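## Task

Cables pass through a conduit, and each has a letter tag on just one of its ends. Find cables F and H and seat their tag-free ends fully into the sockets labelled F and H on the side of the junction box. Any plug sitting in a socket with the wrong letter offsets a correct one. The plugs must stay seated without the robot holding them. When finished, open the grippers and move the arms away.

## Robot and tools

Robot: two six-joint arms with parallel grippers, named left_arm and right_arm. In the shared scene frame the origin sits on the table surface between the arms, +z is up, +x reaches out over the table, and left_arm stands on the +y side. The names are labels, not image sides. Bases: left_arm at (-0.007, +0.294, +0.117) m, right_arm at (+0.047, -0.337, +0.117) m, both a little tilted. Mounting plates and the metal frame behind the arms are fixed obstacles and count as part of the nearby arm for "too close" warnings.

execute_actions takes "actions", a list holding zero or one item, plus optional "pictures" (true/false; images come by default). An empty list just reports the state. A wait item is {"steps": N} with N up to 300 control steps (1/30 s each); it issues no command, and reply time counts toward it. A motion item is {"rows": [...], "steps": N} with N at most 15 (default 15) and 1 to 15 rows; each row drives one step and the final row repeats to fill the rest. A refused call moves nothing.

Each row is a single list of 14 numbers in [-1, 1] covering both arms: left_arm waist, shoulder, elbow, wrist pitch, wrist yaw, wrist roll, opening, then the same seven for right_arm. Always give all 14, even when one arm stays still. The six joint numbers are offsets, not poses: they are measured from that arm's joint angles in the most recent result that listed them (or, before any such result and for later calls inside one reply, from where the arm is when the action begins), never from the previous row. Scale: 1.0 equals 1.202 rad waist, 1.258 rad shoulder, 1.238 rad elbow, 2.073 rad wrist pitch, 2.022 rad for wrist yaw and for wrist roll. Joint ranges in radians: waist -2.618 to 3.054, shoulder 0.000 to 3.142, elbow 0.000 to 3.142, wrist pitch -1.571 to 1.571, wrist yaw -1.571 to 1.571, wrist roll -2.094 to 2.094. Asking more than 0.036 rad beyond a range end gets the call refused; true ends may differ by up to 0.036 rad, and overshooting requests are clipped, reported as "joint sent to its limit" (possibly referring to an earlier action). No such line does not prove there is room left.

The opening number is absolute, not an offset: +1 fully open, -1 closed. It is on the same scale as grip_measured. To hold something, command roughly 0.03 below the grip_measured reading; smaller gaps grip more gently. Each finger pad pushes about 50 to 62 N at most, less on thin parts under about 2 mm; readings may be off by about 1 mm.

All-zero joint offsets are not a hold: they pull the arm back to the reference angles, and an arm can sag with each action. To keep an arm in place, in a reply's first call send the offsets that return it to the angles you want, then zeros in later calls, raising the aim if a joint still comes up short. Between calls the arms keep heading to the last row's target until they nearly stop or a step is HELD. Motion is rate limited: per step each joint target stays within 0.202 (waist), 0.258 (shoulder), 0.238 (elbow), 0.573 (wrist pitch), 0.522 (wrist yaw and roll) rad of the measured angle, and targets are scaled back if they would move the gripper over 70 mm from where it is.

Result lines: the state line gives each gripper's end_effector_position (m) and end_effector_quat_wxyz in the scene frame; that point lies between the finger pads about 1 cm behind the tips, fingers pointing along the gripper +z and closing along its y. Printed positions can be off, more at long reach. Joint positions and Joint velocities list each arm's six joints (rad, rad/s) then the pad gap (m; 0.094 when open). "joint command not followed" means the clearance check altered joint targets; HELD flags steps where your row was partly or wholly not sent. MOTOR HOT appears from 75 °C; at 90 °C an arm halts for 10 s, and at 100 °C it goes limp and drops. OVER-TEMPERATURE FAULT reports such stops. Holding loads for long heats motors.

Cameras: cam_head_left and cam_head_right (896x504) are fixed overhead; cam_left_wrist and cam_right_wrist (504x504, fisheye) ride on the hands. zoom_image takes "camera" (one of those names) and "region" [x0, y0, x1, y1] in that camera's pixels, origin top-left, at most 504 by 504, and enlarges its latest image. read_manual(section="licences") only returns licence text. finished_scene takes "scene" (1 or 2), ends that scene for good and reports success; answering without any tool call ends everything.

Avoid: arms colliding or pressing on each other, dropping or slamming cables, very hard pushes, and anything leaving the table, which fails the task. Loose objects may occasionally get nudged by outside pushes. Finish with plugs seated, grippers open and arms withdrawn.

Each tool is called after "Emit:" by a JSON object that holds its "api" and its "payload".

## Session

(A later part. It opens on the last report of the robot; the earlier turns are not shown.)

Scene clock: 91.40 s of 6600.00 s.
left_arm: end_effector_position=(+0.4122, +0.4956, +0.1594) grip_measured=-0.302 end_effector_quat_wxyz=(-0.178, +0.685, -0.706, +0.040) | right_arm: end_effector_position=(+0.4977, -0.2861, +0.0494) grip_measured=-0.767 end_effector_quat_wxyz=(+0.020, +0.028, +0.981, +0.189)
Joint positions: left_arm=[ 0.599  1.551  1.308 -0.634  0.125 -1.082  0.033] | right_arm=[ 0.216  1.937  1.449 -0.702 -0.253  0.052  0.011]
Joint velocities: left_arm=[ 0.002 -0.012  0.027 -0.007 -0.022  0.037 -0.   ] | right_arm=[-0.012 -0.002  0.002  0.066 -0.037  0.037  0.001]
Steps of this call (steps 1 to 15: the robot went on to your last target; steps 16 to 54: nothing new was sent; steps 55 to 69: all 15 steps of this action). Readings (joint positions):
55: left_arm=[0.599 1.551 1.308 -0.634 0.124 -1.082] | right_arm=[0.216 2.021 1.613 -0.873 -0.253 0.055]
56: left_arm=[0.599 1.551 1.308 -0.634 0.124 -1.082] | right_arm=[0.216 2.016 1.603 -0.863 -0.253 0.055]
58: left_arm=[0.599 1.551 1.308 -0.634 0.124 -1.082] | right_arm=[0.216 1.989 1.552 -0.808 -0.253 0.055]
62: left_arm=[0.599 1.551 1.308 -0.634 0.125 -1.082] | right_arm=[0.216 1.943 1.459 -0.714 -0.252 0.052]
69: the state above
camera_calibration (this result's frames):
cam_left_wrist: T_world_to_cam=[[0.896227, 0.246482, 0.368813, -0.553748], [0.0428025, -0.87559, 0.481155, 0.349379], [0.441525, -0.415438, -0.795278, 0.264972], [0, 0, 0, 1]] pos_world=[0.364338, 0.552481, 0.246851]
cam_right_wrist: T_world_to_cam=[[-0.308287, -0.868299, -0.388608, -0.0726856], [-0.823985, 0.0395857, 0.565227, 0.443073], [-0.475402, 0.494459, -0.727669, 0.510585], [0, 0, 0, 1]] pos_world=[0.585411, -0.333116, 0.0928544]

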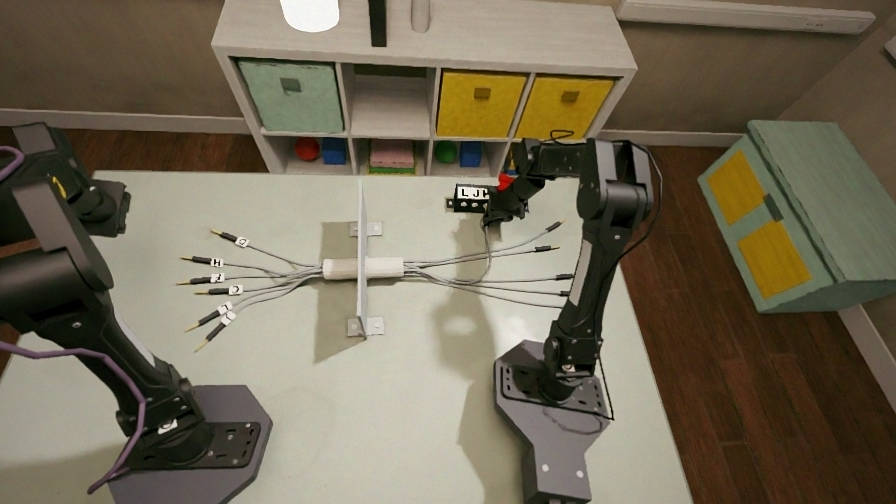

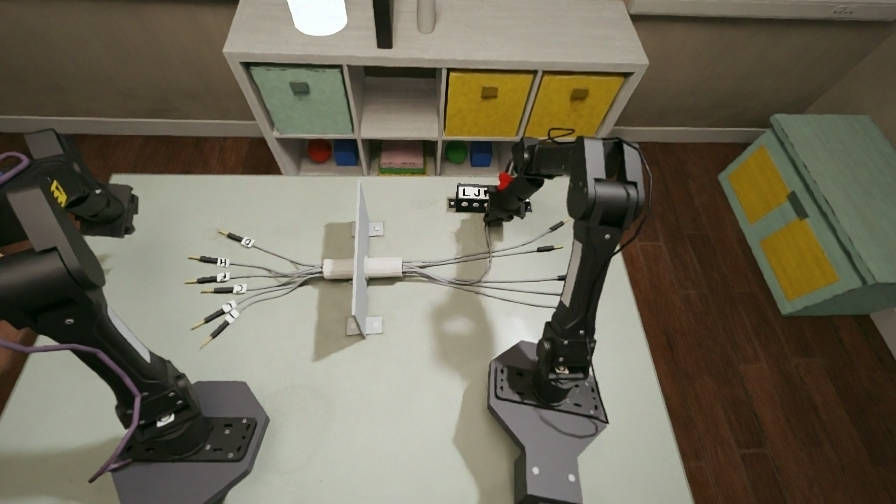

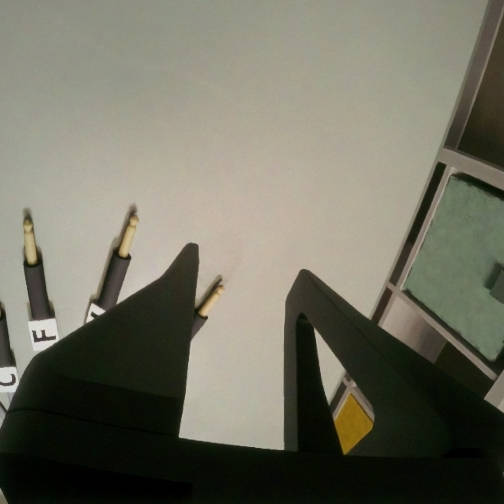

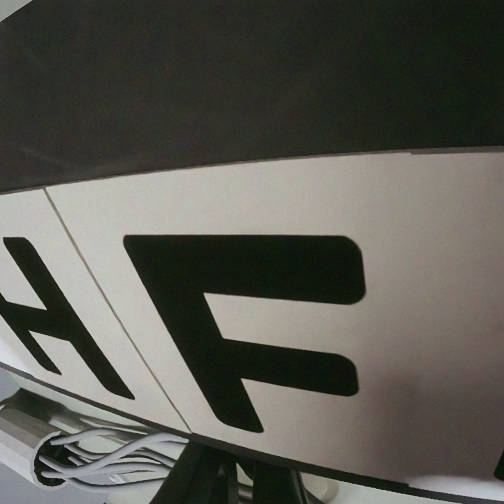

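Emit:
{"api": "execute_actions", "payload": {"actions": [{"rows":[[0,0,0,0,0,0,-0.3,0,0.008,0.02,-0.012,0,0,-0.82],[0,0,0,0,0,0,-0.3,0,0.012,0.03,-0.012,0,0,-0.82],[0,0,0,0,0,0,-0.3,0,0.016,0.035,-0.012,0,0,-0.82],[0,0,0,0,0,0,-0.3,0,0.02,0.04,-0.012,0,0,-0.82],[0,0,0,0,0,0,-0.3,0,0.024,0.042,-0.012,0,0,-0.82],[0,0,0,0,0,0,-0.3,0,0.028,0.044,-0.012,0,0,-0.82],[0,0,0,0,0,0,-0.3,0,0.032,0.046,-0.012,0,0,-0.82],[0,0,0,0,0,0,-0.3,0,0.036,0.048,-0.012,0,0,-0.82],[0,0,0,0,0,0,-0.3,0,0.04,0.05,-0.012,0,0,-0.82]]}], "pictures": false}}

Scene clock: 96.83 s of 6600.00 s.
left_arm: end_effector_position=(+0.4123, +0.4954, +0.1594) grip_measured=-0.302 end_effector_quat_wxyz=(-0.178, +0.684, -0.706, +0.041) | right_arm: end_effector_position=(+0.4981, -0.2862, +0.0498) grip_measured=-0.767 end_effector_quat_wxyz=(+0.008, +0.028, +0.982, +0.189)
Joint positions: left_arm=[ 0.599  1.551  1.308 -0.634  0.127 -1.082  0.033] | right_arm=[ 0.216  1.955  1.484 -0.742 -0.253  0.051  0.011]
Joint velocities: left_arm=[-0.002  0.012 -0.017  0.037 -0.037 -0.066  0.001] | right_arm=[ 0.002  0.002 -0.012 -0.051  0.022  0.066 -0.   ]
Steps of this call (steps 1 to 15: the robot went on to your last target; steps 16 to 90: nothing new was sent; then 1.93 s passed at rest; steps 91 to 105: all 15 steps of this action). Readings (joint positions):
91: left_arm=[0.599 1.551 1.308 -0.634 0.126 -1.082] | right_arm=[0.216 1.937 1.449 -0.702 -0.253 0.052]
92: left_arm=[0.599 1.551 1.308 -0.634 0.126 -1.082] | right_arm=[0.216 1.937 1.452 -0.704 -0.253 0.052]
94: left_arm=[0.599 1.551 1.308 -0.634 0.126 -1.082] | right_arm=[0.216 1.941 1.459 -0.712 -0.252 0.052]
98: left_arm=[0.599 1.551 1.308 -0.634 0.127 -1.082] | right_arm=[0.216 1.950 1.475 -0.731 -0.252 0.052]
105: the state above

Emit:
{"api": "execute_actions", "payload": {"actions": [{"rows":[[0,0,0,0,0,0,-0.3,0.03,0,0,0,0,0,-0.82]],"steps":12}]}}

Scene clock: 97.87 s of 6600.00 s.
left_arm: end_effector_position=(+0.4124, +0.4951, +0.1594) grip_measured=-0.302 end_effector_quat_wxyz=(-0.177, +0.684, -0.706, +0.041) | right_arm: end_effector_position=(+0.4978, -0.2857, +0.0495) grip_measured=-0.767 end_effector_quat_wxyz=(+0.008, +0.026, +0.982, +0.185)
Joint positions: left_arm=[ 0.599  1.551  1.308 -0.634  0.129 -1.082  0.033] | right_arm=[ 0.221  1.955  1.484 -0.743 -0.242  0.051  0.011]
Joint velocities: left_arm=[ 0.007 -0.012 -0.012 -0.037 -0.007 -0.095  0.001] | right_arm=[-0.002 -0.017  0.007 -0.066  0.022  0.037  0.001]
Steps of this call (steps 1 to 15: the robot went on to your last target; steps 16 to 19: nothing new was sent; steps 20 to 31: all 12 steps of this action). Readings (joint positions):
20: left_arm=[0.599 1.551 1.308 -0.634 0.127 -1.082] | right_arm=[0.218 1.955 1.484 -0.743 -0.252 0.051]
21: left_arm=[0.599 1.551 1.308 -0.634 0.128 -1.082] | right_arm=[0.219 1.955 1.484 -0.743 -0.249 0.051]
23: left_arm=[0.599 1.551 1.308 -0.634 0.128 -1.082] | right_arm=[0.221 1.955 1.484 -0.743 -0.244 0.051]
27: left_arm=[0.599 1.551 1.308 -0.634 0.128 -1.082] | right_arm=[0.221 1.955 1.484 -0.743 -0.242 0.051]
31: the state above
camera_calibration (this result's frames):
cam_left_wrist: T_world_to_cam=[[0.896013, 0.246448, 0.369356, -0.553833], [0.0410551, -0.874249, 0.483738, 0.348543], [0.442126, -0.418272, -0.793457, 0.265474], [0, 0, 0, 1]] pos_world=[0.364559, 0.552245, 0.2466]
cam_right_wrist: T_world_to_cam=[[-0.309227, -0.87427, -0.374208, -0.0741941], [-0.81146, 0.0373831, 0.583212, 0.435279], [-0.495895, 0.483999, -0.720994, 0.517363], [0, 0, 0, 1]] pos_world=[0.586826, -0.331541, 0.0913919]

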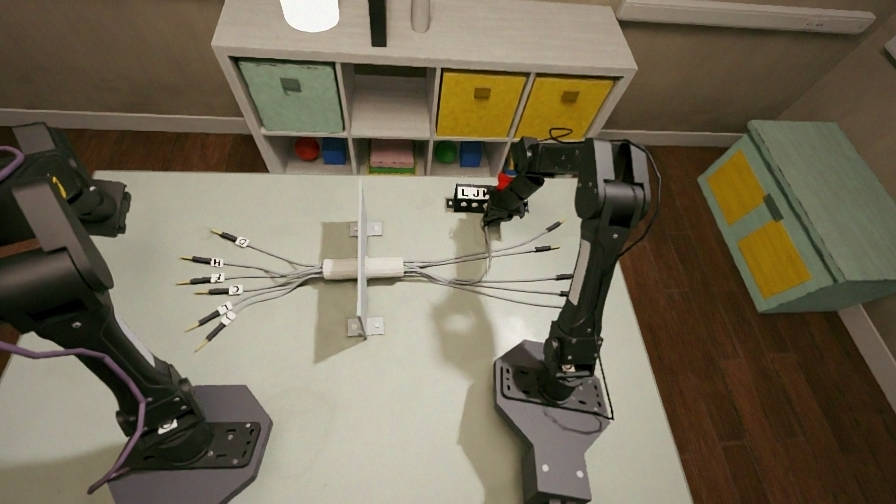

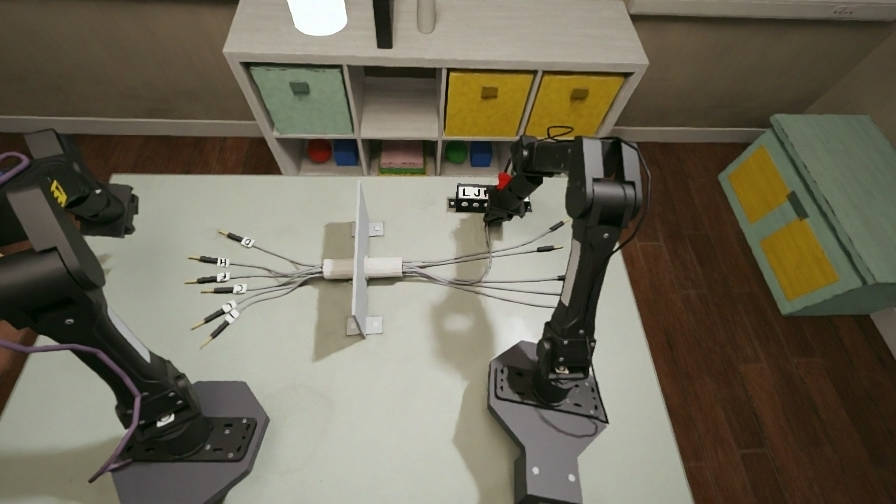

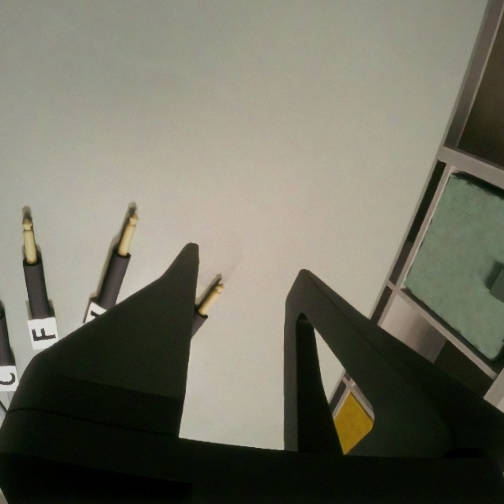

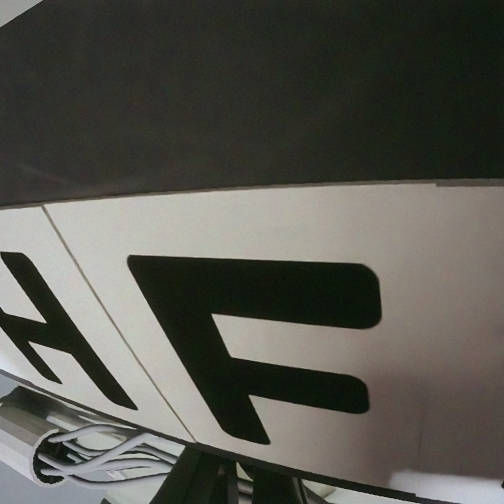

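Emit:
{"api": "execute_actions", "payload": {"actions": [{"rows":[[0,0,0,0,0,0,-0.3,-0.004,0,0,0,0,0,-0.7],[0,0,0,0,0,0,-0.3,-0.004,0,0,0,0,0,-0.6],[0,0,0,0,0,0,-0.3,-0.004,0,0,0,0,0,-0.45]],"steps":10}], "pictures": false}}

Emit:
{"api": "execute_actions", "payload": {"actions": [{"rows":[[0,0,0,0,0,0,-0.3,0,-0.015,-0.03,0.012,0,0,-0.45],[0,0,0,0,0,0,-0.3,0,-0.03,-0.06,0.025,0,0,-0.45],[0,0,0,0,0,0,-0.3,0,-0.05,-0.09,0.04,0,0,-0.45],[0,0,0,0,0,0,-0.3,0,-0.07,-0.12,0.055,0,0,-0.45],[0,0,0,0,0,0,-0.3,0,-0.09,-0.15,0.07,0,0,-0.45],[0,0,0,0,0,0,-0.3,0,-0.11,-0.18,0.085,0,0,-0.45],[0,0,0,0,0,0,-0.3,0,-0.13,-0.21,0.1,0,0,-0.45]]}]}}

Emit:
{"api": "zoom_image", "payload": {"camera": "cam_head_left", "region": [450, 170, 550, 250]}}

Scene clock: 99.40 s of 6600.00 s.
left_arm: end_effector_position=(+0.4126, +0.4948, +0.1593) grip_measured=-0.302 end_effector_quat_wxyz=(-0.177, +0.684, -0.706, +0.042) | right_arm: end_effector_position=(+0.4984, -0.2864, +0.0493) grip_measured=-0.453 end_effector_quat_wxyz=(+0.009, +0.026, +0.983, +0.184)
Joint positions: left_arm=[ 0.599  1.551  1.308 -0.634  0.13  -1.082  0.033] | right_arm=[ 0.221  1.955  1.484 -0.74  -0.24   0.05   0.026]
Joint velocities: left_arm=[ 0.002 -0.012  0.012 -0.022 -0.037 -0.007  0.   ] | right_arm=[ 0.012 -0.002 -0.007  0.007  0.007  0.037 -0.001]
Steps of this call (steps 1 to 15: the robot went on to your last target; steps 16 to 36: nothing new was sent; steps 37 to 46: all 10 steps of this action). Readings (joint positions):
37: left_arm=[0.599 1.551 1.308 -0.634 0.129 -1.082] | right_arm=[0.221 1.955 1.484 -0.743 -0.242 0.051]
38: left_arm=[0.599 1.551 1.308 -0.634 0.129 -1.082] | right_arm=[0.221 1.955 1.484 -0.741 -0.240 0.050]
40: left_arm=[0.599 1.551 1.308 -0.634 0.129 -1.082] | right_arm=[0.221 1.955 1.484 -0.740 -0.240 0.050]
44: left_arm=[0.599 1.551 1.308 -0.634 0.130 -1.082] | right_arm=[0.221 1.955 1.484 -0.740 -0.240 0.050]
46: the state above

Scene clock: 99.90 s of 6600.00 s.
left_arm: end_effector_position=(+0.4127, +0.4946, +0.1593) grip_measured=-0.302 end_effector_quat_wxyz=(-0.177, +0.684, -0.706, +0.043) | right_arm: end_effector_position=(+0.4672, -0.2861, +0.0463) grip_measured=-0.453 end_effector_quat_wxyz=(+0.037, +0.023, +0.982, +0.183)
Joint positions: left_arm=[ 0.599  1.551  1.308 -0.634  0.132 -1.082  0.033] | right_arm=[ 0.221  1.826  1.236 -0.567 -0.239  0.046  0.026]
Joint velocities: left_arm=[ 0.007 -0.017  0.002 -0.037  0.007  0.11  -0.001] | right_arm=[ 0.012 -0.017  0.012  0.198  0.007  0.022 -0.001]
Steps of this call (steps 1 to 15: all 15 steps of this action). Readings (joint positions):
1: left_arm=[0.599 1.551 1.308 -0.634 0.130 -1.082] | right_arm=[0.221 1.955 1.482 -0.737 -0.240 0.050]
2: left_arm=[0.599 1.551 1.308 -0.634 0.131 -1.082] | right_arm=[0.221 1.953 1.471 -0.723 -0.240 0.050]
4: left_arm=[0.599 1.551 1.308 -0.634 0.131 -1.082] | right_arm=[0.221 1.931 1.424 -0.671 -0.239 0.047]
8: left_arm=[0.599 1.551 1.308 -0.634 0.131 -1.082] | right_arm=[0.221 1.848 1.275 -0.607 -0.239 0.046]
15: the state above
camera_calibration (this result's frames):
cam_left_wrist: T_world_to_cam=[[0.895822, 0.24642, 0.369838, -0.553908], [0.0395001, -0.87305, 0.486029, 0.347798], [0.442655, -0.420787, -0.79183, 0.265918], [0, 0, 0, 1]] pos_world=[0.364755, 0.552034, 0.246378]
cam_right_wrist: T_world_to_cam=[[-0.290898, -0.874678, -0.387708, -0.0932918], [-0.843787, 0.0435216, 0.534911, 0.431384], [-0.451001, 0.482747, -0.750702, 0.480208], [0, 0, 0, 1]] pos_world=[0.553432, -0.332194, 0.0935715]

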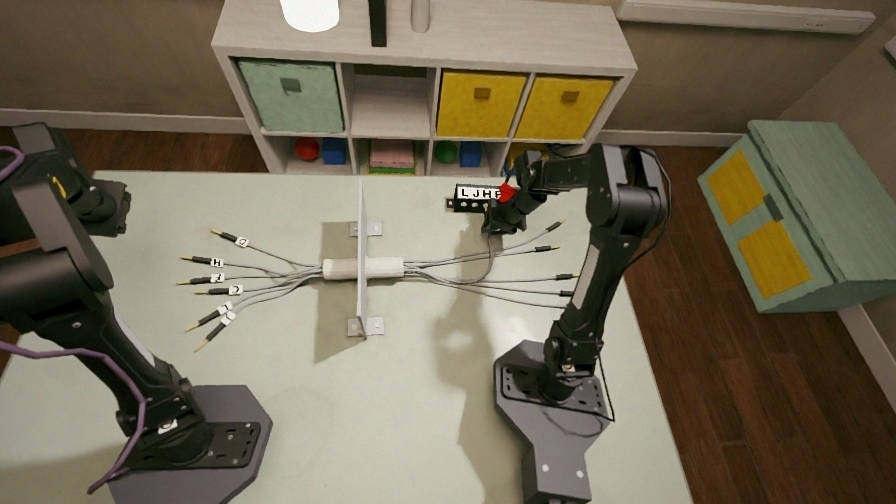

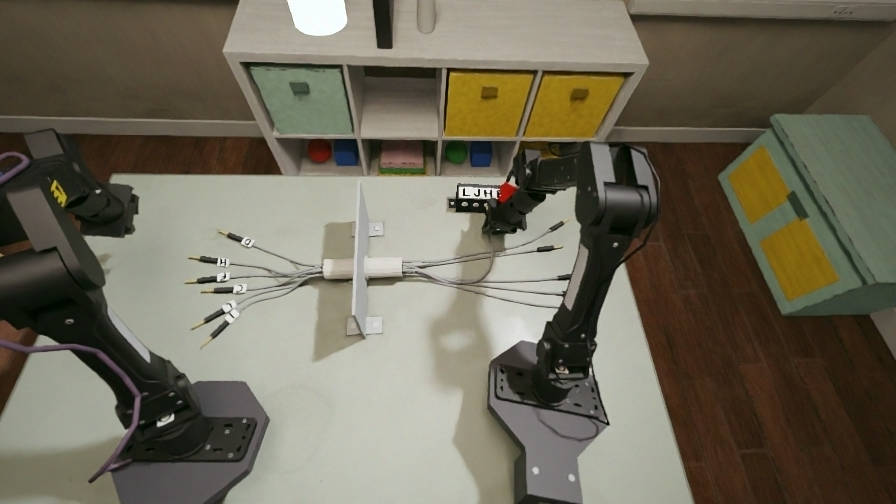

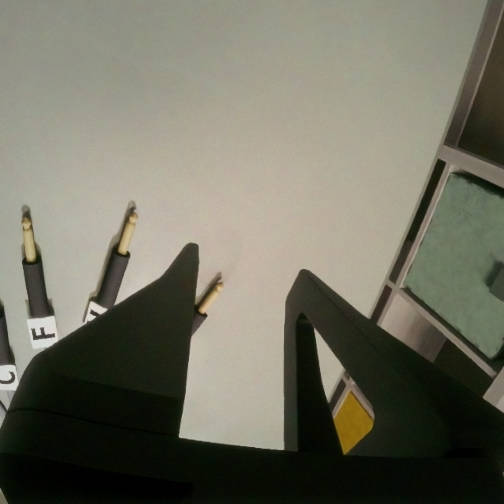

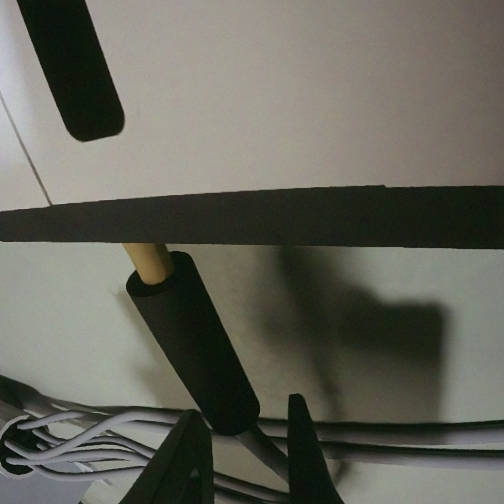

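Region (450, 170, 550, 250) of cam_head_left's 896x504 image, scaled by 5.040, with more detail than that image has; it fills the top 403 rows of this view, and the rest is white.

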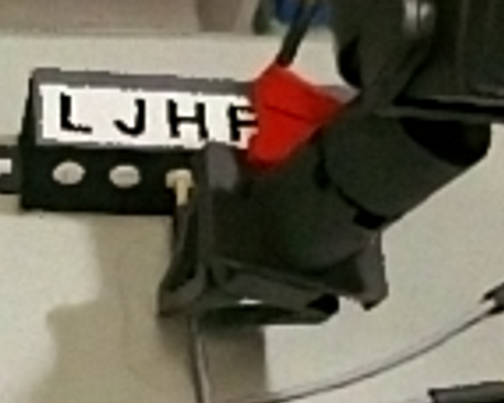

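Emit:
{"api": "execute_actions", "payload": {"actions": []}}

Scene clock: 103.57 s of 6600.00 s.
left_arm: end_effector_position=(+0.4127, +0.4946, +0.1593) grip_measured=-0.302 end_effector_quat_wxyz=(-0.177, +0.684, -0.706, +0.043) | right_arm: end_effector_position=(+0.4717, -0.2862, +0.0468) grip_measured=-0.453 end_effector_quat_wxyz=(+0.046, +0.022, +0.982, +0.183)
Joint positions: left_arm=[ 0.599  1.551  1.308 -0.634  0.132 -1.082  0.033] | right_arm=[ 0.221  1.826  1.236 -0.548 -0.239  0.046  0.026]
Joint velocities: left_arm=[-0.002 -0.007  0.007 -0.022 -0.022 -0.007  0.   ] | right_arm=[-0.007 -0.007 -0.002 -0.007  0.022  0.051 -0.001]
Steps of this call (steps 1 to 30: the robot went on to your last target; steps 31 to 90: nothing new was sent; then 0.67 s passed at rest). Readings (joint positions):
1: left_arm=[0.599 1.551 1.308 -0.634 0.132 -1.082] | right_arm=[0.221 1.826 1.236 -0.563 -0.239 0.046]
2: left_arm=[0.599 1.551 1.308 -0.634 0.132 -1.082] | right_arm=[0.221 1.826 1.236 -0.560 -0.239 0.046]
4: left_arm=[0.599 1.551 1.308 -0.634 0.132 -1.082] | right_arm=[0.221 1.826 1.236 -0.555 -0.239 0.046]
8: left_arm=[0.599 1.551 1.308 -0.634 0.132 -1.082] | right_arm=[0.221 1.826 1.236 -0.551 -0.239 0.046]
90: the state above
All arms were judged still, so your last target was given up. Only a new action makes them travel on or press farther. Fingers that are still opening or closing keep moving.
camera_calibration (this result's frames):
cam_left_wrist: T_world_to_cam=[[0.895822, 0.24642, 0.369838, -0.553908], [0.0395001, -0.87305, 0.486029, 0.347798], [0.442655, -0.420787, -0.79183, 0.265918], [0, 0, 0, 1]] pos_world=[0.364755, 0.552034, 0.246378]
cam_right_wrist: T_world_to_cam=[[-0.285763, -0.874017, -0.392981, -0.0938659], [-0.85345, 0.0456034, 0.519176, 0.440885], [-0.435847, 0.48375, -0.758962, 0.476118], [0, 0, 0, 1]] pos_world=[0.556965, -0.332469, 0.0955714]

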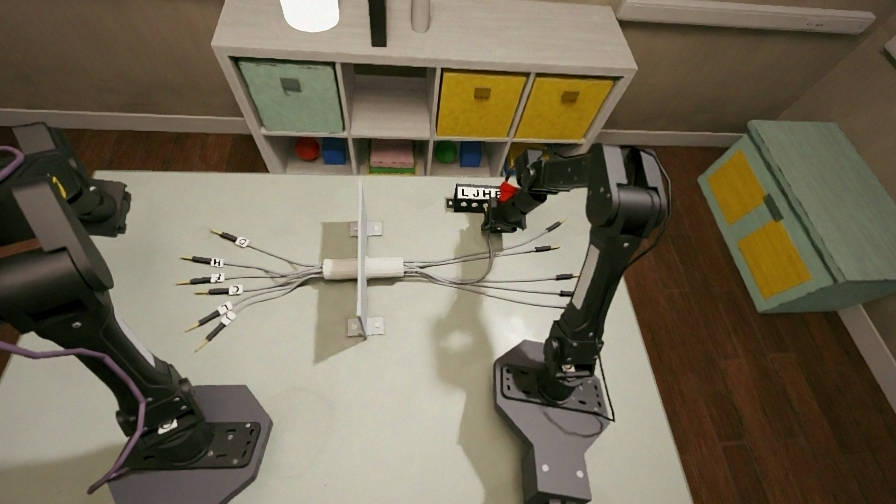

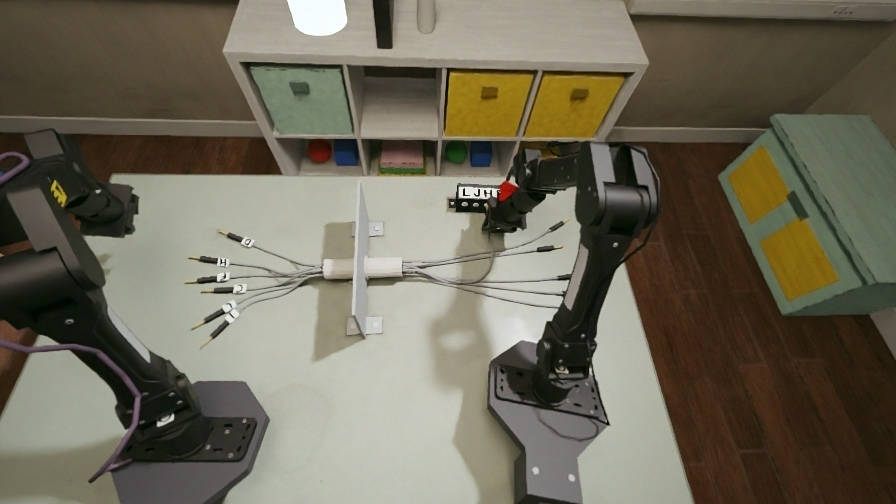

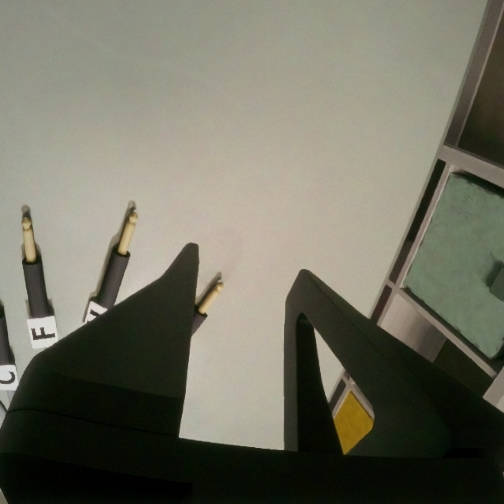

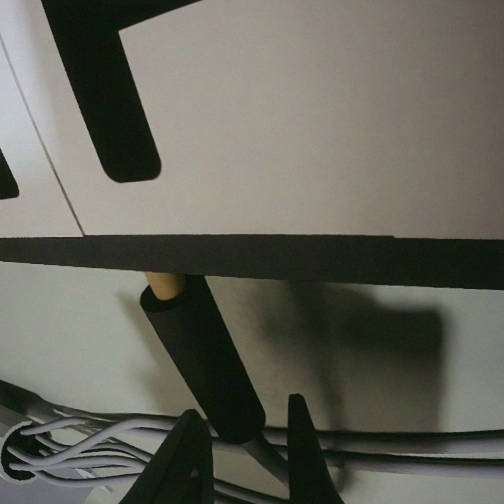

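Emit:
{"api": "execute_actions", "payload": {"actions": [{"rows":[[0,0,0,0,0,0,-0.3,0,0,0,0,0,0,-0.7],[0,0,0,0,0,0,-0.3,0,0,0,0,0,0,-0.84],[0,0,0,0,0,0,-0.3,0,0,0,0,0,0,-0.84],[0,0,0,0,0,0,-0.3,0,0,0,0,0,0,-0.84],[0,0,0,0,0,0,-0.3,0,0,0,0,0,0,-0.84],[0,0,0,0,0,0,-0.3,0,0.012,0.022,-0.006,0,0,-0.84],[0,0,0,0,0,0,-0.3,0,0.02,0.04,-0.01,0,0,-0.84],[0,0,0,0,0,0,-0.3,0,0.03,0.055,-0.015,0,0,-0.84],[0,0,0,0,0,0,-0.3,0,0.038,0.07,-0.018,0,0,-0.84]],"steps":15}]}}

Scene clock: 106.03 s of 6600.00 s.
left_arm: end_effector_position=(+0.4128, +0.4943, +0.1593) grip_measured=-0.302 end_effector_quat_wxyz=(-0.177, +0.684, -0.706, +0.044) | right_arm: end_effector_position=(+0.4708, -0.2855, +0.0456) grip_measured=-0.836 end_effector_quat_wxyz=(+0.025, +0.023, +0.982, +0.185)
Joint positions: left_arm=[ 0.599  1.551  1.308 -0.634  0.133 -1.082  0.033] | right_arm=[ 0.221  1.856  1.286 -0.611 -0.242  0.045  0.008]
Joint velocities: left_arm=[-0.012 -0.002  0.012 -0.022 -0.051 -0.037 -0.001] | right_arm=[-0.012  0.017  0.007 -0.051  0.037 -0.066 -0.   ]
Steps of this call (steps 1 to 59: nothing new was sent; steps 60 to 74: all 15 steps of this action). Readings (joint positions):
60: left_arm=[0.599 1.551 1.308 -0.634 0.132 -1.082] | right_arm=[0.221 1.826 1.236 -0.548 -0.239 0.046]
61: left_arm=[0.599 1.551 1.308 -0.634 0.132 -1.082] | right_arm=[0.221 1.826 1.236 -0.548 -0.239 0.046]
63: left_arm=[0.599 1.551 1.308 -0.634 0.132 -1.082] | right_arm=[0.221 1.826 1.236 -0.548 -0.238 0.046]
67: left_arm=[0.599 1.551 1.308 -0.634 0.133 -1.082] | right_arm=[0.221 1.833 1.247 -0.563 -0.238 0.046]
74: the state above
camera_calibration (this result's frames):
cam_left_wrist: T_world_to_cam=[[0.895726, 0.246407, 0.370079, -0.553946], [0.0387221, -0.872447, 0.487173, 0.347425], [0.442917, -0.422043, -0.791015, 0.266139], [0, 0, 0, 1]] pos_world=[0.364854, 0.551928, 0.246268]
cam_right_wrist: T_world_to_cam=[[-0.296179, -0.874648, -0.383755, -0.0896029], [-0.831023, 0.0379232, 0.554944, 0.426295], [-0.470827, 0.483272, -0.738085, 0.489897], [0, 0, 0, 1]] pos_world=[0.558379, -0.331291, 0.0906306]

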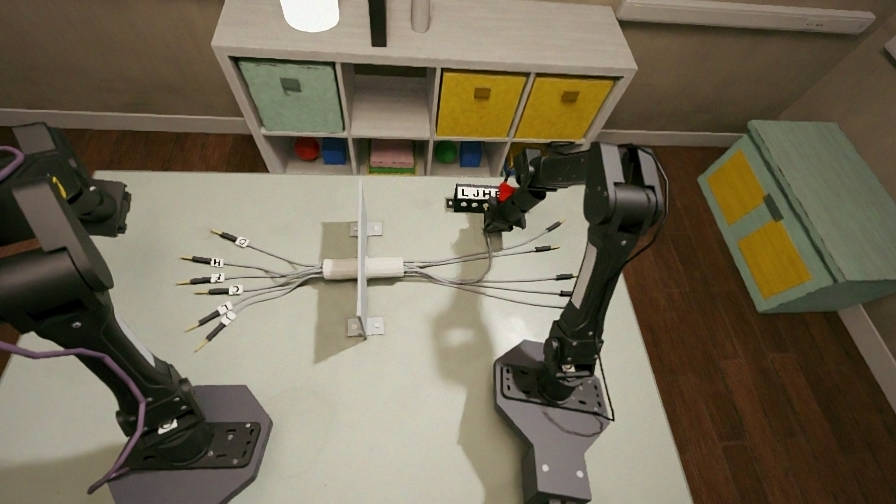

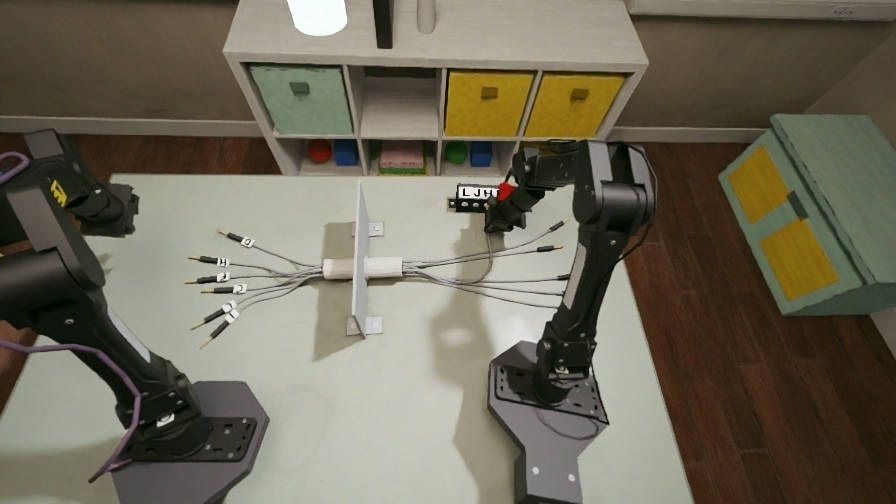

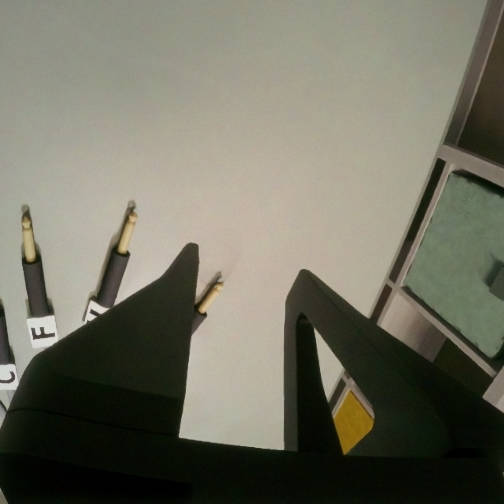

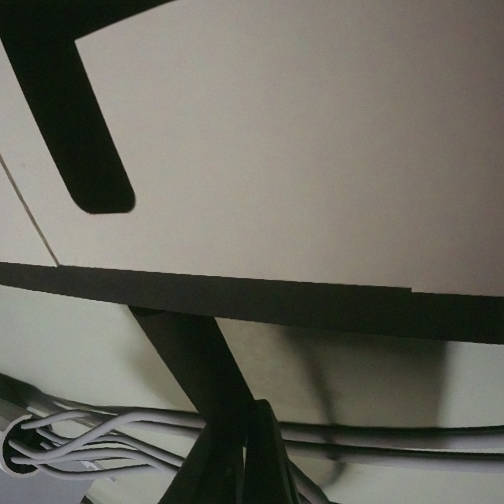

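Emit:
{"api": "execute_actions", "payload": {"actions": [{"rows":[[0,0,0,0,0,0,-0.3,0,0.005,0.01,0.01,0,0,-0.84],[0,0,0,0,0,0,-0.3,0,0.01,0.025,0.02,0,0,-0.84],[0,0,0,0,0,0,-0.3,0,0.015,0.04,0.03,0,0,-0.84],[0,0,0,0,0,0,-0.3,0,0.02,0.055,0.04,0,0,-0.84],[0,0,0,0,0,0,-0.3,0,0.025,0.07,0.045,0,0,-0.84]],"steps":15}]}}

Emit:
{"api": "zoom_image", "payload": {"camera": "cam_head_left", "region": [440,170,540,250]}}

Scene clock: 109.00 s of 6600.00 s.
left_arm: end_effector_position=(+0.4129, +0.4941, +0.1593) grip_measured=-0.302 end_effector_quat_wxyz=(-0.176, +0.684, -0.707, +0.044) | right_arm: end_effector_position=(+0.4729, -0.2856, +0.0474) grip_measured=-0.836 end_effector_quat_wxyz=(+0.017, +0.023, +0.982, +0.185)
Joint positions: left_arm=[ 0.599  1.551  1.308 -0.634  0.135 -1.082  0.033] | right_arm=[ 0.221  1.869  1.32  -0.647 -0.242  0.045  0.008]
Joint velocities: left_arm=[-0.002  0.002  0.002 -0.037  0.007 -0.022 -0.001] | right_arm=[-0.002 -0.022 -0.027 -0.022  0.037 -0.007 -0.001]
Steps of this call (steps 1 to 15: the robot went on to your last target; steps 16 to 74: nothing new was sent; steps 75 to 89: all 15 steps of this action). Readings (joint positions):
75: left_arm=[0.599 1.551 1.308 -0.634 0.134 -1.082] | right_arm=[0.221 1.856 1.286 -0.612 -0.242 0.045]
76: left_arm=[0.599 1.551 1.308 -0.634 0.134 -1.082] | right_arm=[0.221 1.856 1.286 -0.612 -0.242 0.045]
78: left_arm=[0.599 1.551 1.308 -0.634 0.134 -1.082] | right_arm=[0.221 1.858 1.292 -0.615 -0.242 0.045]
82: left_arm=[0.599 1.551 1.308 -0.634 0.134 -1.082] | right_arm=[0.221 1.868 1.316 -0.643 -0.242 0.045]
89: the state above
camera_calibration (this result's frames):
cam_left_wrist: T_world_to_cam=[[0.89563, 0.246394, 0.37032, -0.553984], [0.0379436, -0.871842, 0.488315, 0.347052], [0.443179, -0.423298, -0.790197, 0.266359], [0, 0, 0, 1]] pos_world=[0.364952, 0.551822, 0.246157]
cam_right_wrist: T_world_to_cam=[[-0.299697, -0.875321, -0.379467, -0.087185], [-0.822362, 0.0353863, 0.567863, 0.421572], [-0.483634, 0.482246, -0.730436, 0.497691], [0, 0, 0, 1]] pos_world=[0.561256, -0.331242, 0.0910522]

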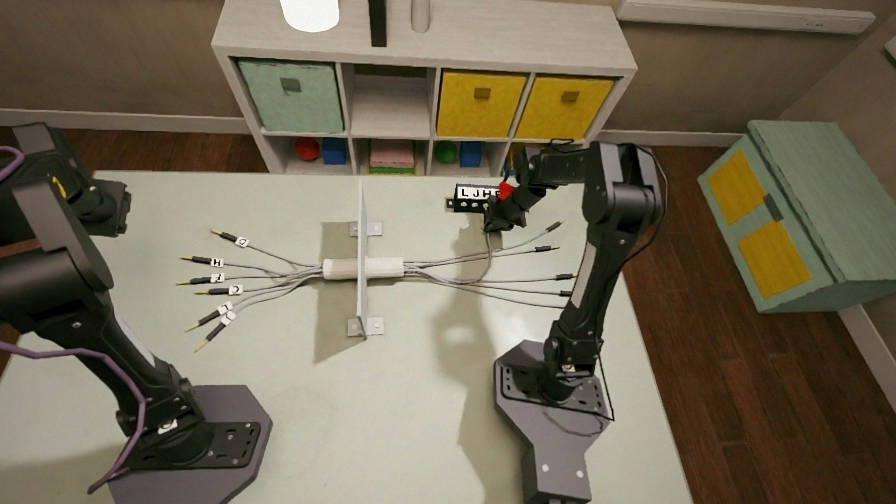

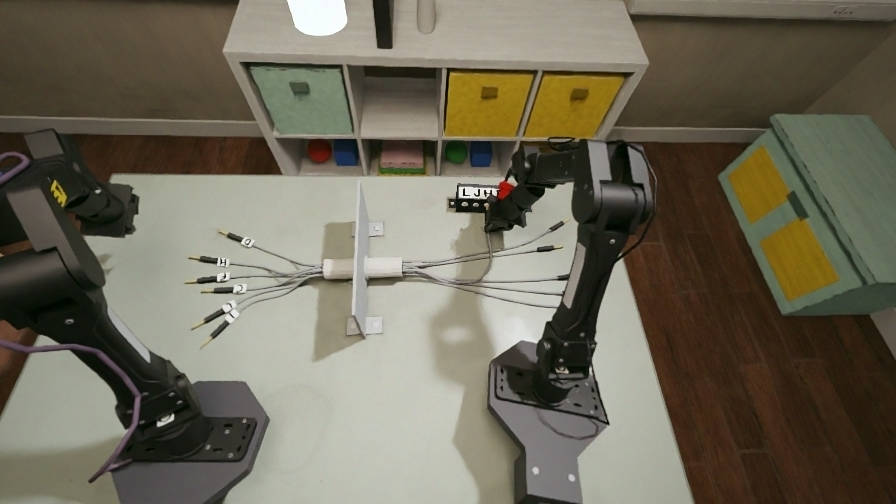

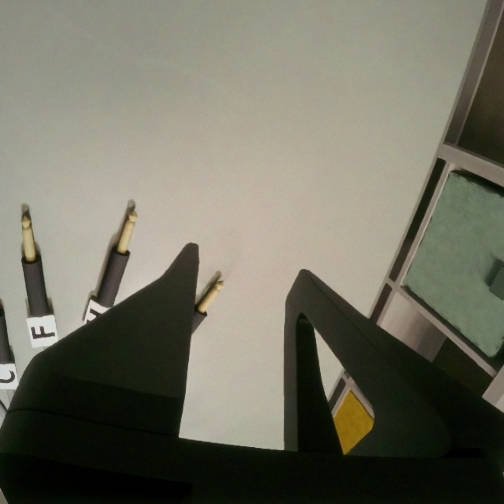

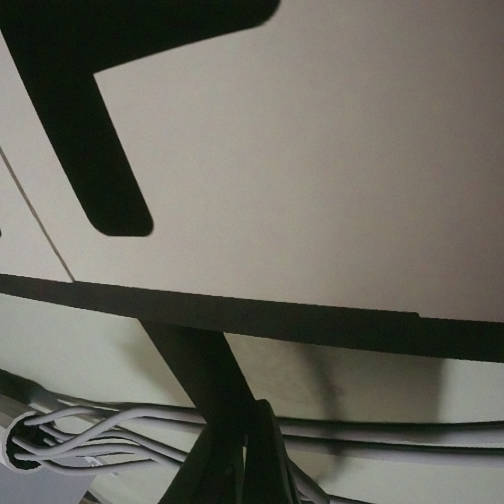

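Region (440, 170, 540, 250) of cam_head_left's 896x504 image, scaled by 5.040, with more detail than that image has; it fills the top 403 rows of this view, and the rest is white.

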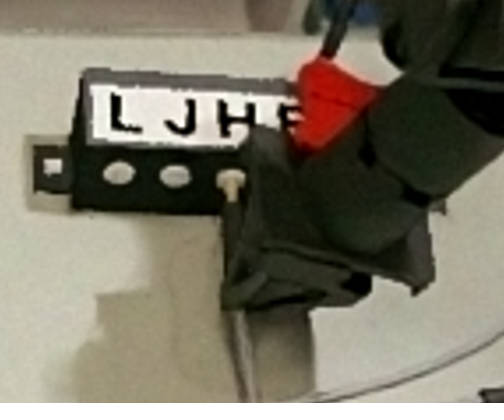

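Emit:
{"api": "execute_actions", "payload": {"actions": [{"rows":[[0,0,0,0,0,0,-0.3,0,0,0.02,0.04,0,0,-0.84],[0,0,0,0,0,0,-0.3,0,0,0.03,0.07,0,0,-0.84],[0,0,0,0,0,0,-0.3,0,0,0.04,0.10,0,0,-0.84],[0,0,0,0,0,0,-0.3,0,0,0.05,0.13,0,0,-0.84],[0,0,0,0,0,0,-0.3,0,0,0.06,0.16,0,0,-0.84]],"steps":15}]}}

Scene clock: 111.47 s of 6600.00 s.
left_arm: end_effector_position=(+0.4130, +0.4939, +0.1593) grip_measured=-0.302 end_effector_quat_wxyz=(-0.176, +0.684, -0.707, +0.045) | right_arm: end_effector_position=(+0.4748, -0.2853, +0.0477) grip_measured=-0.836 end_effector_quat_wxyz=(+0.021, +0.022, +0.982, +0.186)
Joint positions: left_arm=[ 0.599  1.551  1.308 -0.634  0.136 -1.082  0.033] | right_arm=[ 0.221  1.869  1.32  -0.639 -0.244  0.044  0.008]
Joint velocities: left_arm=[ 0.012  0.007  0.002  0.037  0.007 -0.051  0.   ] | right_arm=[-0.012  0.012 -0.002  0.037  0.022  0.037 -0.   ]
Steps of this call (steps 1 to 15: the robot went on to your last target; steps 16 to 59: nothing new was sent; steps 60 to 74: all 15 steps of this action). Readings (joint positions):
60: left_arm=[0.599 1.551 1.308 -0.634 0.135 -1.082] | right_arm=[0.221 1.869 1.320 -0.649 -0.242 0.044]
61: left_arm=[0.599 1.551 1.308 -0.634 0.135 -1.082] | right_arm=[0.221 1.869 1.320 -0.648 -0.242 0.044]
63: left_arm=[0.599 1.551 1.308 -0.634 0.136 -1.082] | right_arm=[0.221 1.869 1.320 -0.641 -0.243 0.044]
67: left_arm=[0.599 1.551 1.308 -0.634 0.136 -1.082] | right_arm=[0.221 1.869 1.320 -0.639 -0.244 0.044]
74: the state above
camera_calibration (this result's frames):
cam_left_wrist: T_world_to_cam=[[0.895534, 0.246381, 0.370561, -0.554023], [0.0371648, -0.871236, 0.489456, 0.346678], [0.443439, -0.424553, -0.789378, 0.266579], [0, 0, 0, 1]] pos_world=[0.36505, 0.551716, 0.246047]
cam_right_wrist: T_world_to_cam=[[-0.296758, -0.874551, -0.383531, -0.0872448], [-0.827006, 0.0345432, 0.56113, 0.425328], [-0.477489, 0.483702, -0.73351, 0.496285], [0, 0, 0, 1]] pos_world=[0.562829, -0.331046, 0.0919045]

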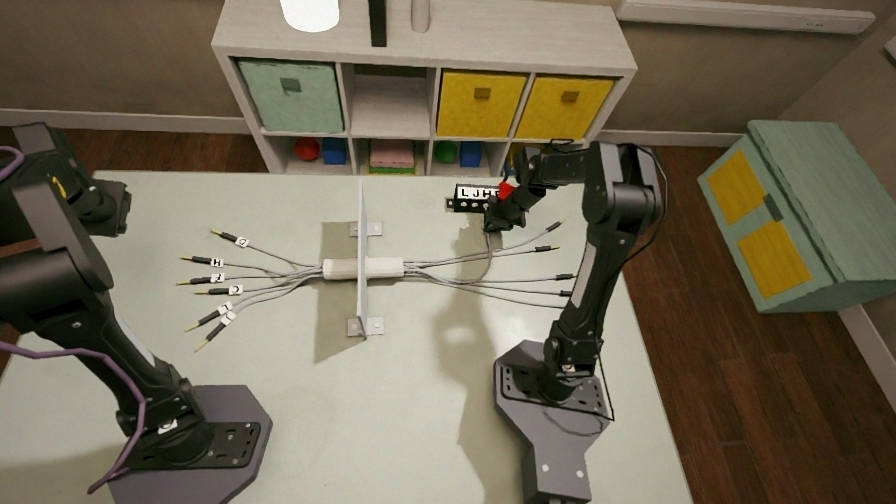

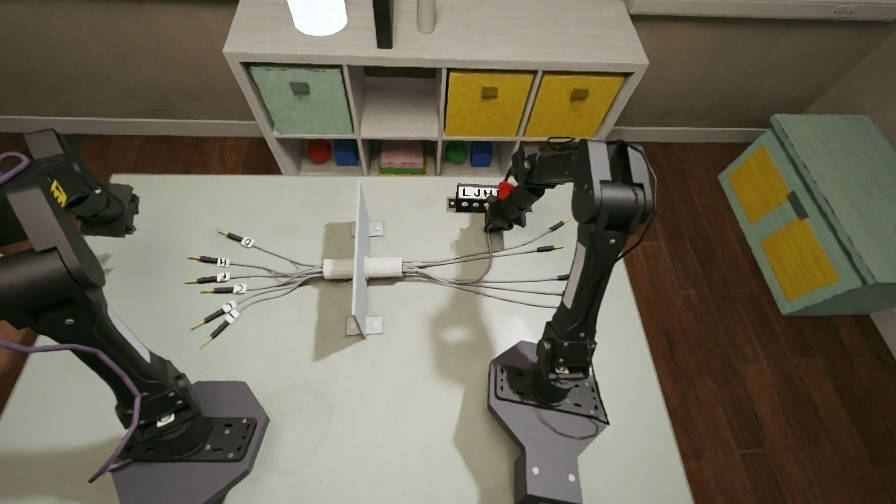

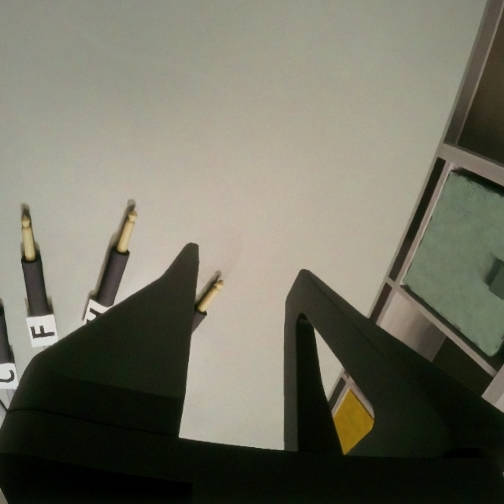

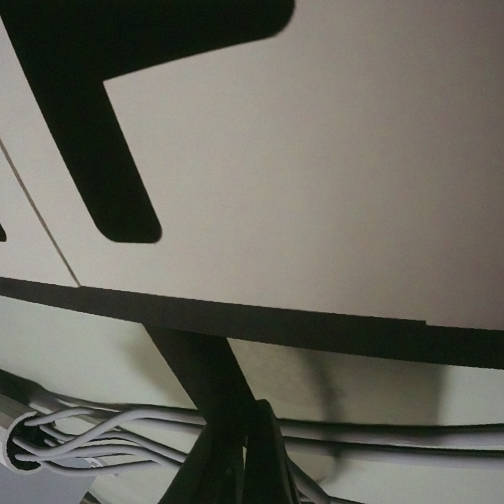

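Emit:
{"api": "execute_actions", "payload": {"actions": [{"rows":[[0,0,0,0,0,0,-0.3,0,-0.018,-0.038,0.029,0,0,-0.8],[0,0,0,0,0,0,-0.3,0,-0.036,-0.075,0.057,0,0,-0.8],[0,0,0,0,0,0,-0.3,0,-0.054,-0.113,0.086,0,0,-0.8],[0,0,0,0,0,0,-0.3,0,-0.072,-0.15,0.114,0,0,-0.8],[0,0,0,0,0,0,-0.3,0,-0.09,-0.188,0.143,0,0,-0.8],[0,0,0,0,0,0,-0.3,0,-0.108,-0.226,0.172,0,0,-0.8],[0,0,0,0,0,0,-0.3,0,-0.126,-0.263,0.2,0,0,-0.8],[0,0,0,0,0,0,-0.3,0,-0.144,-0.3,0.229,0,0,-0.8],[0,0,0,0,0,0,-0.3,0,-0.162,-0.338,0.257,0,0,-0.8],[0,0,0,0,0,0,-0.3,0,-0.18,-0.376,0.286,0,0,-0.8]],"steps":15}]}}

Emit:
{"api": "zoom_image", "payload": {"camera": "cam_head_left", "region": [440,170,540,250]}}

Scene clock: 114.97 s of 6600.00 s.
left_arm: end_effector_position=(+0.4132, +0.4936, +0.1593) grip_measured=-0.302 end_effector_quat_wxyz=(-0.176, +0.684, -0.707, +0.046) | right_arm: end_effector_position=(+0.4358, -0.2833, +0.0329) grip_measured=-0.803 end_effector_quat_wxyz=(+0.128, +0.015, +0.974, +0.186)
Joint positions: left_arm=[ 0.599  1.551  1.308 -0.634  0.138 -1.082  0.033] | right_arm=[ 0.221  1.68   0.861 -0.156 -0.244  0.041  0.009]
Joint velocities: left_arm=[ 0.002 -0.022 -0.002 -0.007 -0.022 -0.022 -0.001] | right_arm=[ 0.012  0.012 -0.007  0.462  0.051 -0.022 -0.001]
Steps of this call (steps 1 to 15: the robot went on to your last target; steps 16 to 90: nothing new was sent; steps 91 to 105: all 15 steps of this action). Readings (joint positions):
91: left_arm=[0.599 1.551 1.308 -0.634 0.137 -1.082] | right_arm=[0.221 1.868 1.313 -0.642 -0.245 0.043]
92: left_arm=[0.599 1.551 1.308 -0.634 0.137 -1.082] | right_arm=[0.221 1.862 1.297 -0.622 -0.245 0.043]
94: left_arm=[0.599 1.551 1.308 -0.634 0.137 -1.082] | right_arm=[0.221 1.836 1.233 -0.550 -0.245 0.042]
98: left_arm=[0.599 1.551 1.308 -0.634 0.137 -1.082] | right_arm=[0.221 1.757 1.047 -0.372 -0.245 0.041]
105: the state above
camera_calibration (this result's frames):
cam_left_wrist: T_world_to_cam=[[0.895437, 0.246369, 0.370802, -0.554061], [0.0363856, -0.870627, 0.490596, 0.346304], [0.443698, -0.425806, -0.788556, 0.266798], [0, 0, 0, 1]] pos_world=[0.365149, 0.55161, 0.245937]
cam_right_wrist: T_world_to_cam=[[-0.23076, -0.868617, -0.438469, -0.127986], [-0.925857, 0.0574357, 0.373484, 0.45706], [-0.29923, 0.492144, -0.817469, 0.393323], [0, 0, 0, 1]] pos_world=[0.511333, -0.330994, 0.0947069]

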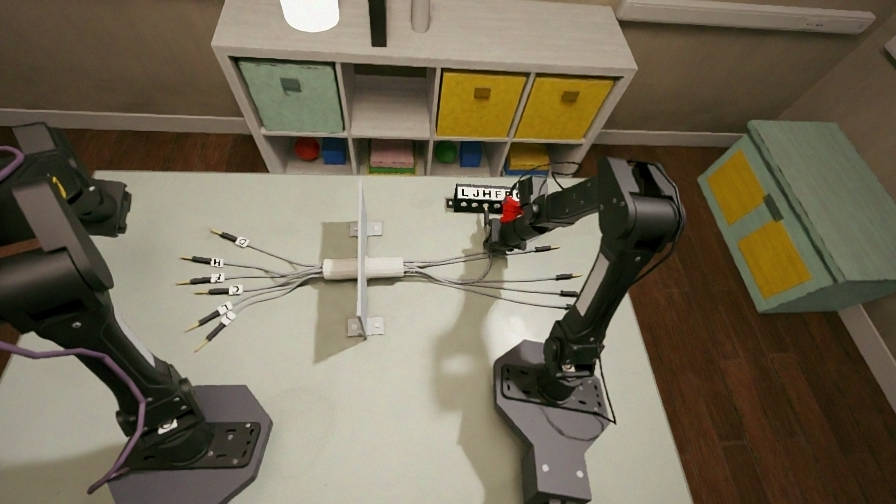

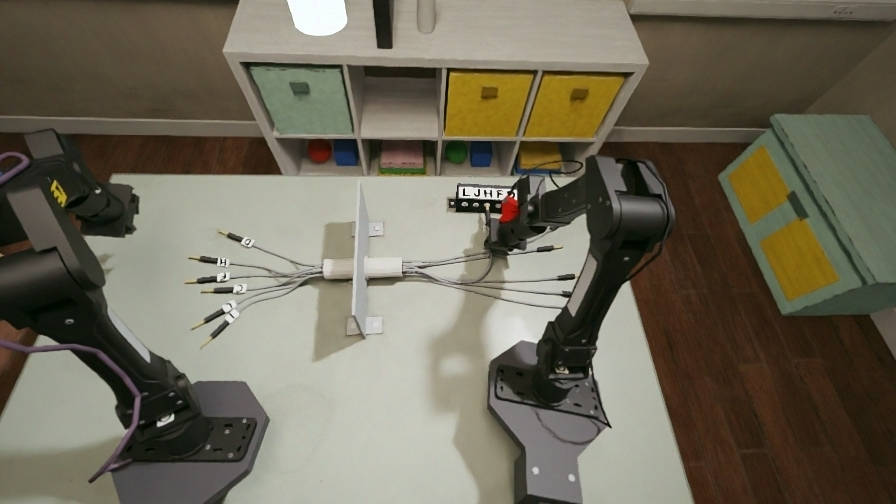

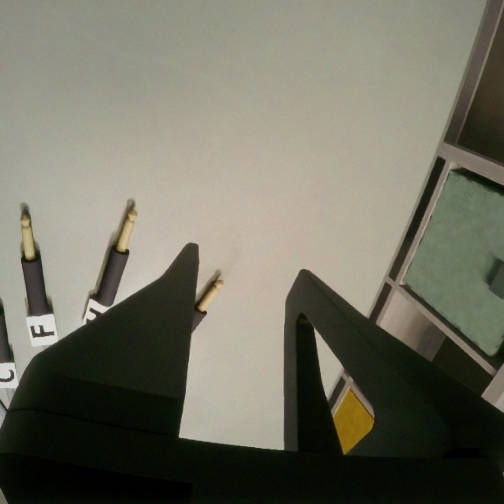

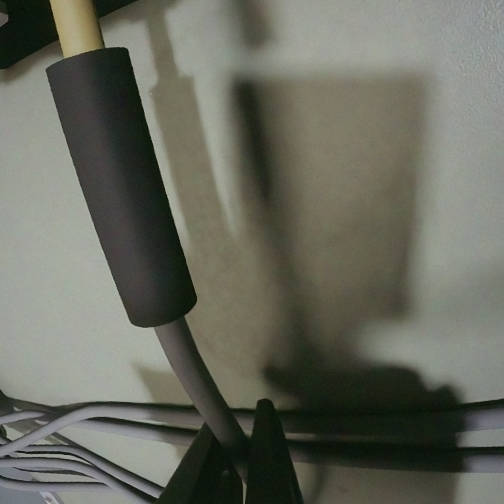

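Region (440, 170, 540, 250) of cam_head_left's 896x504 image, scaled by 5.040, with more detail than that image has; it fills the top 403 rows of this view, and the rest is white.

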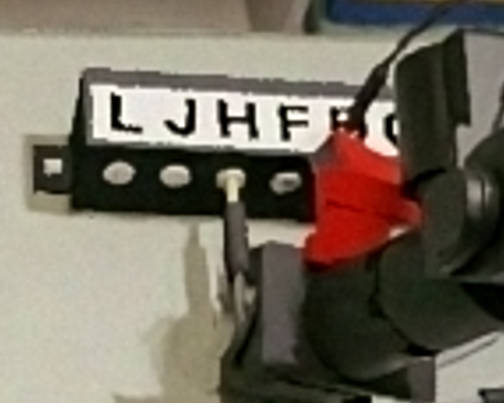

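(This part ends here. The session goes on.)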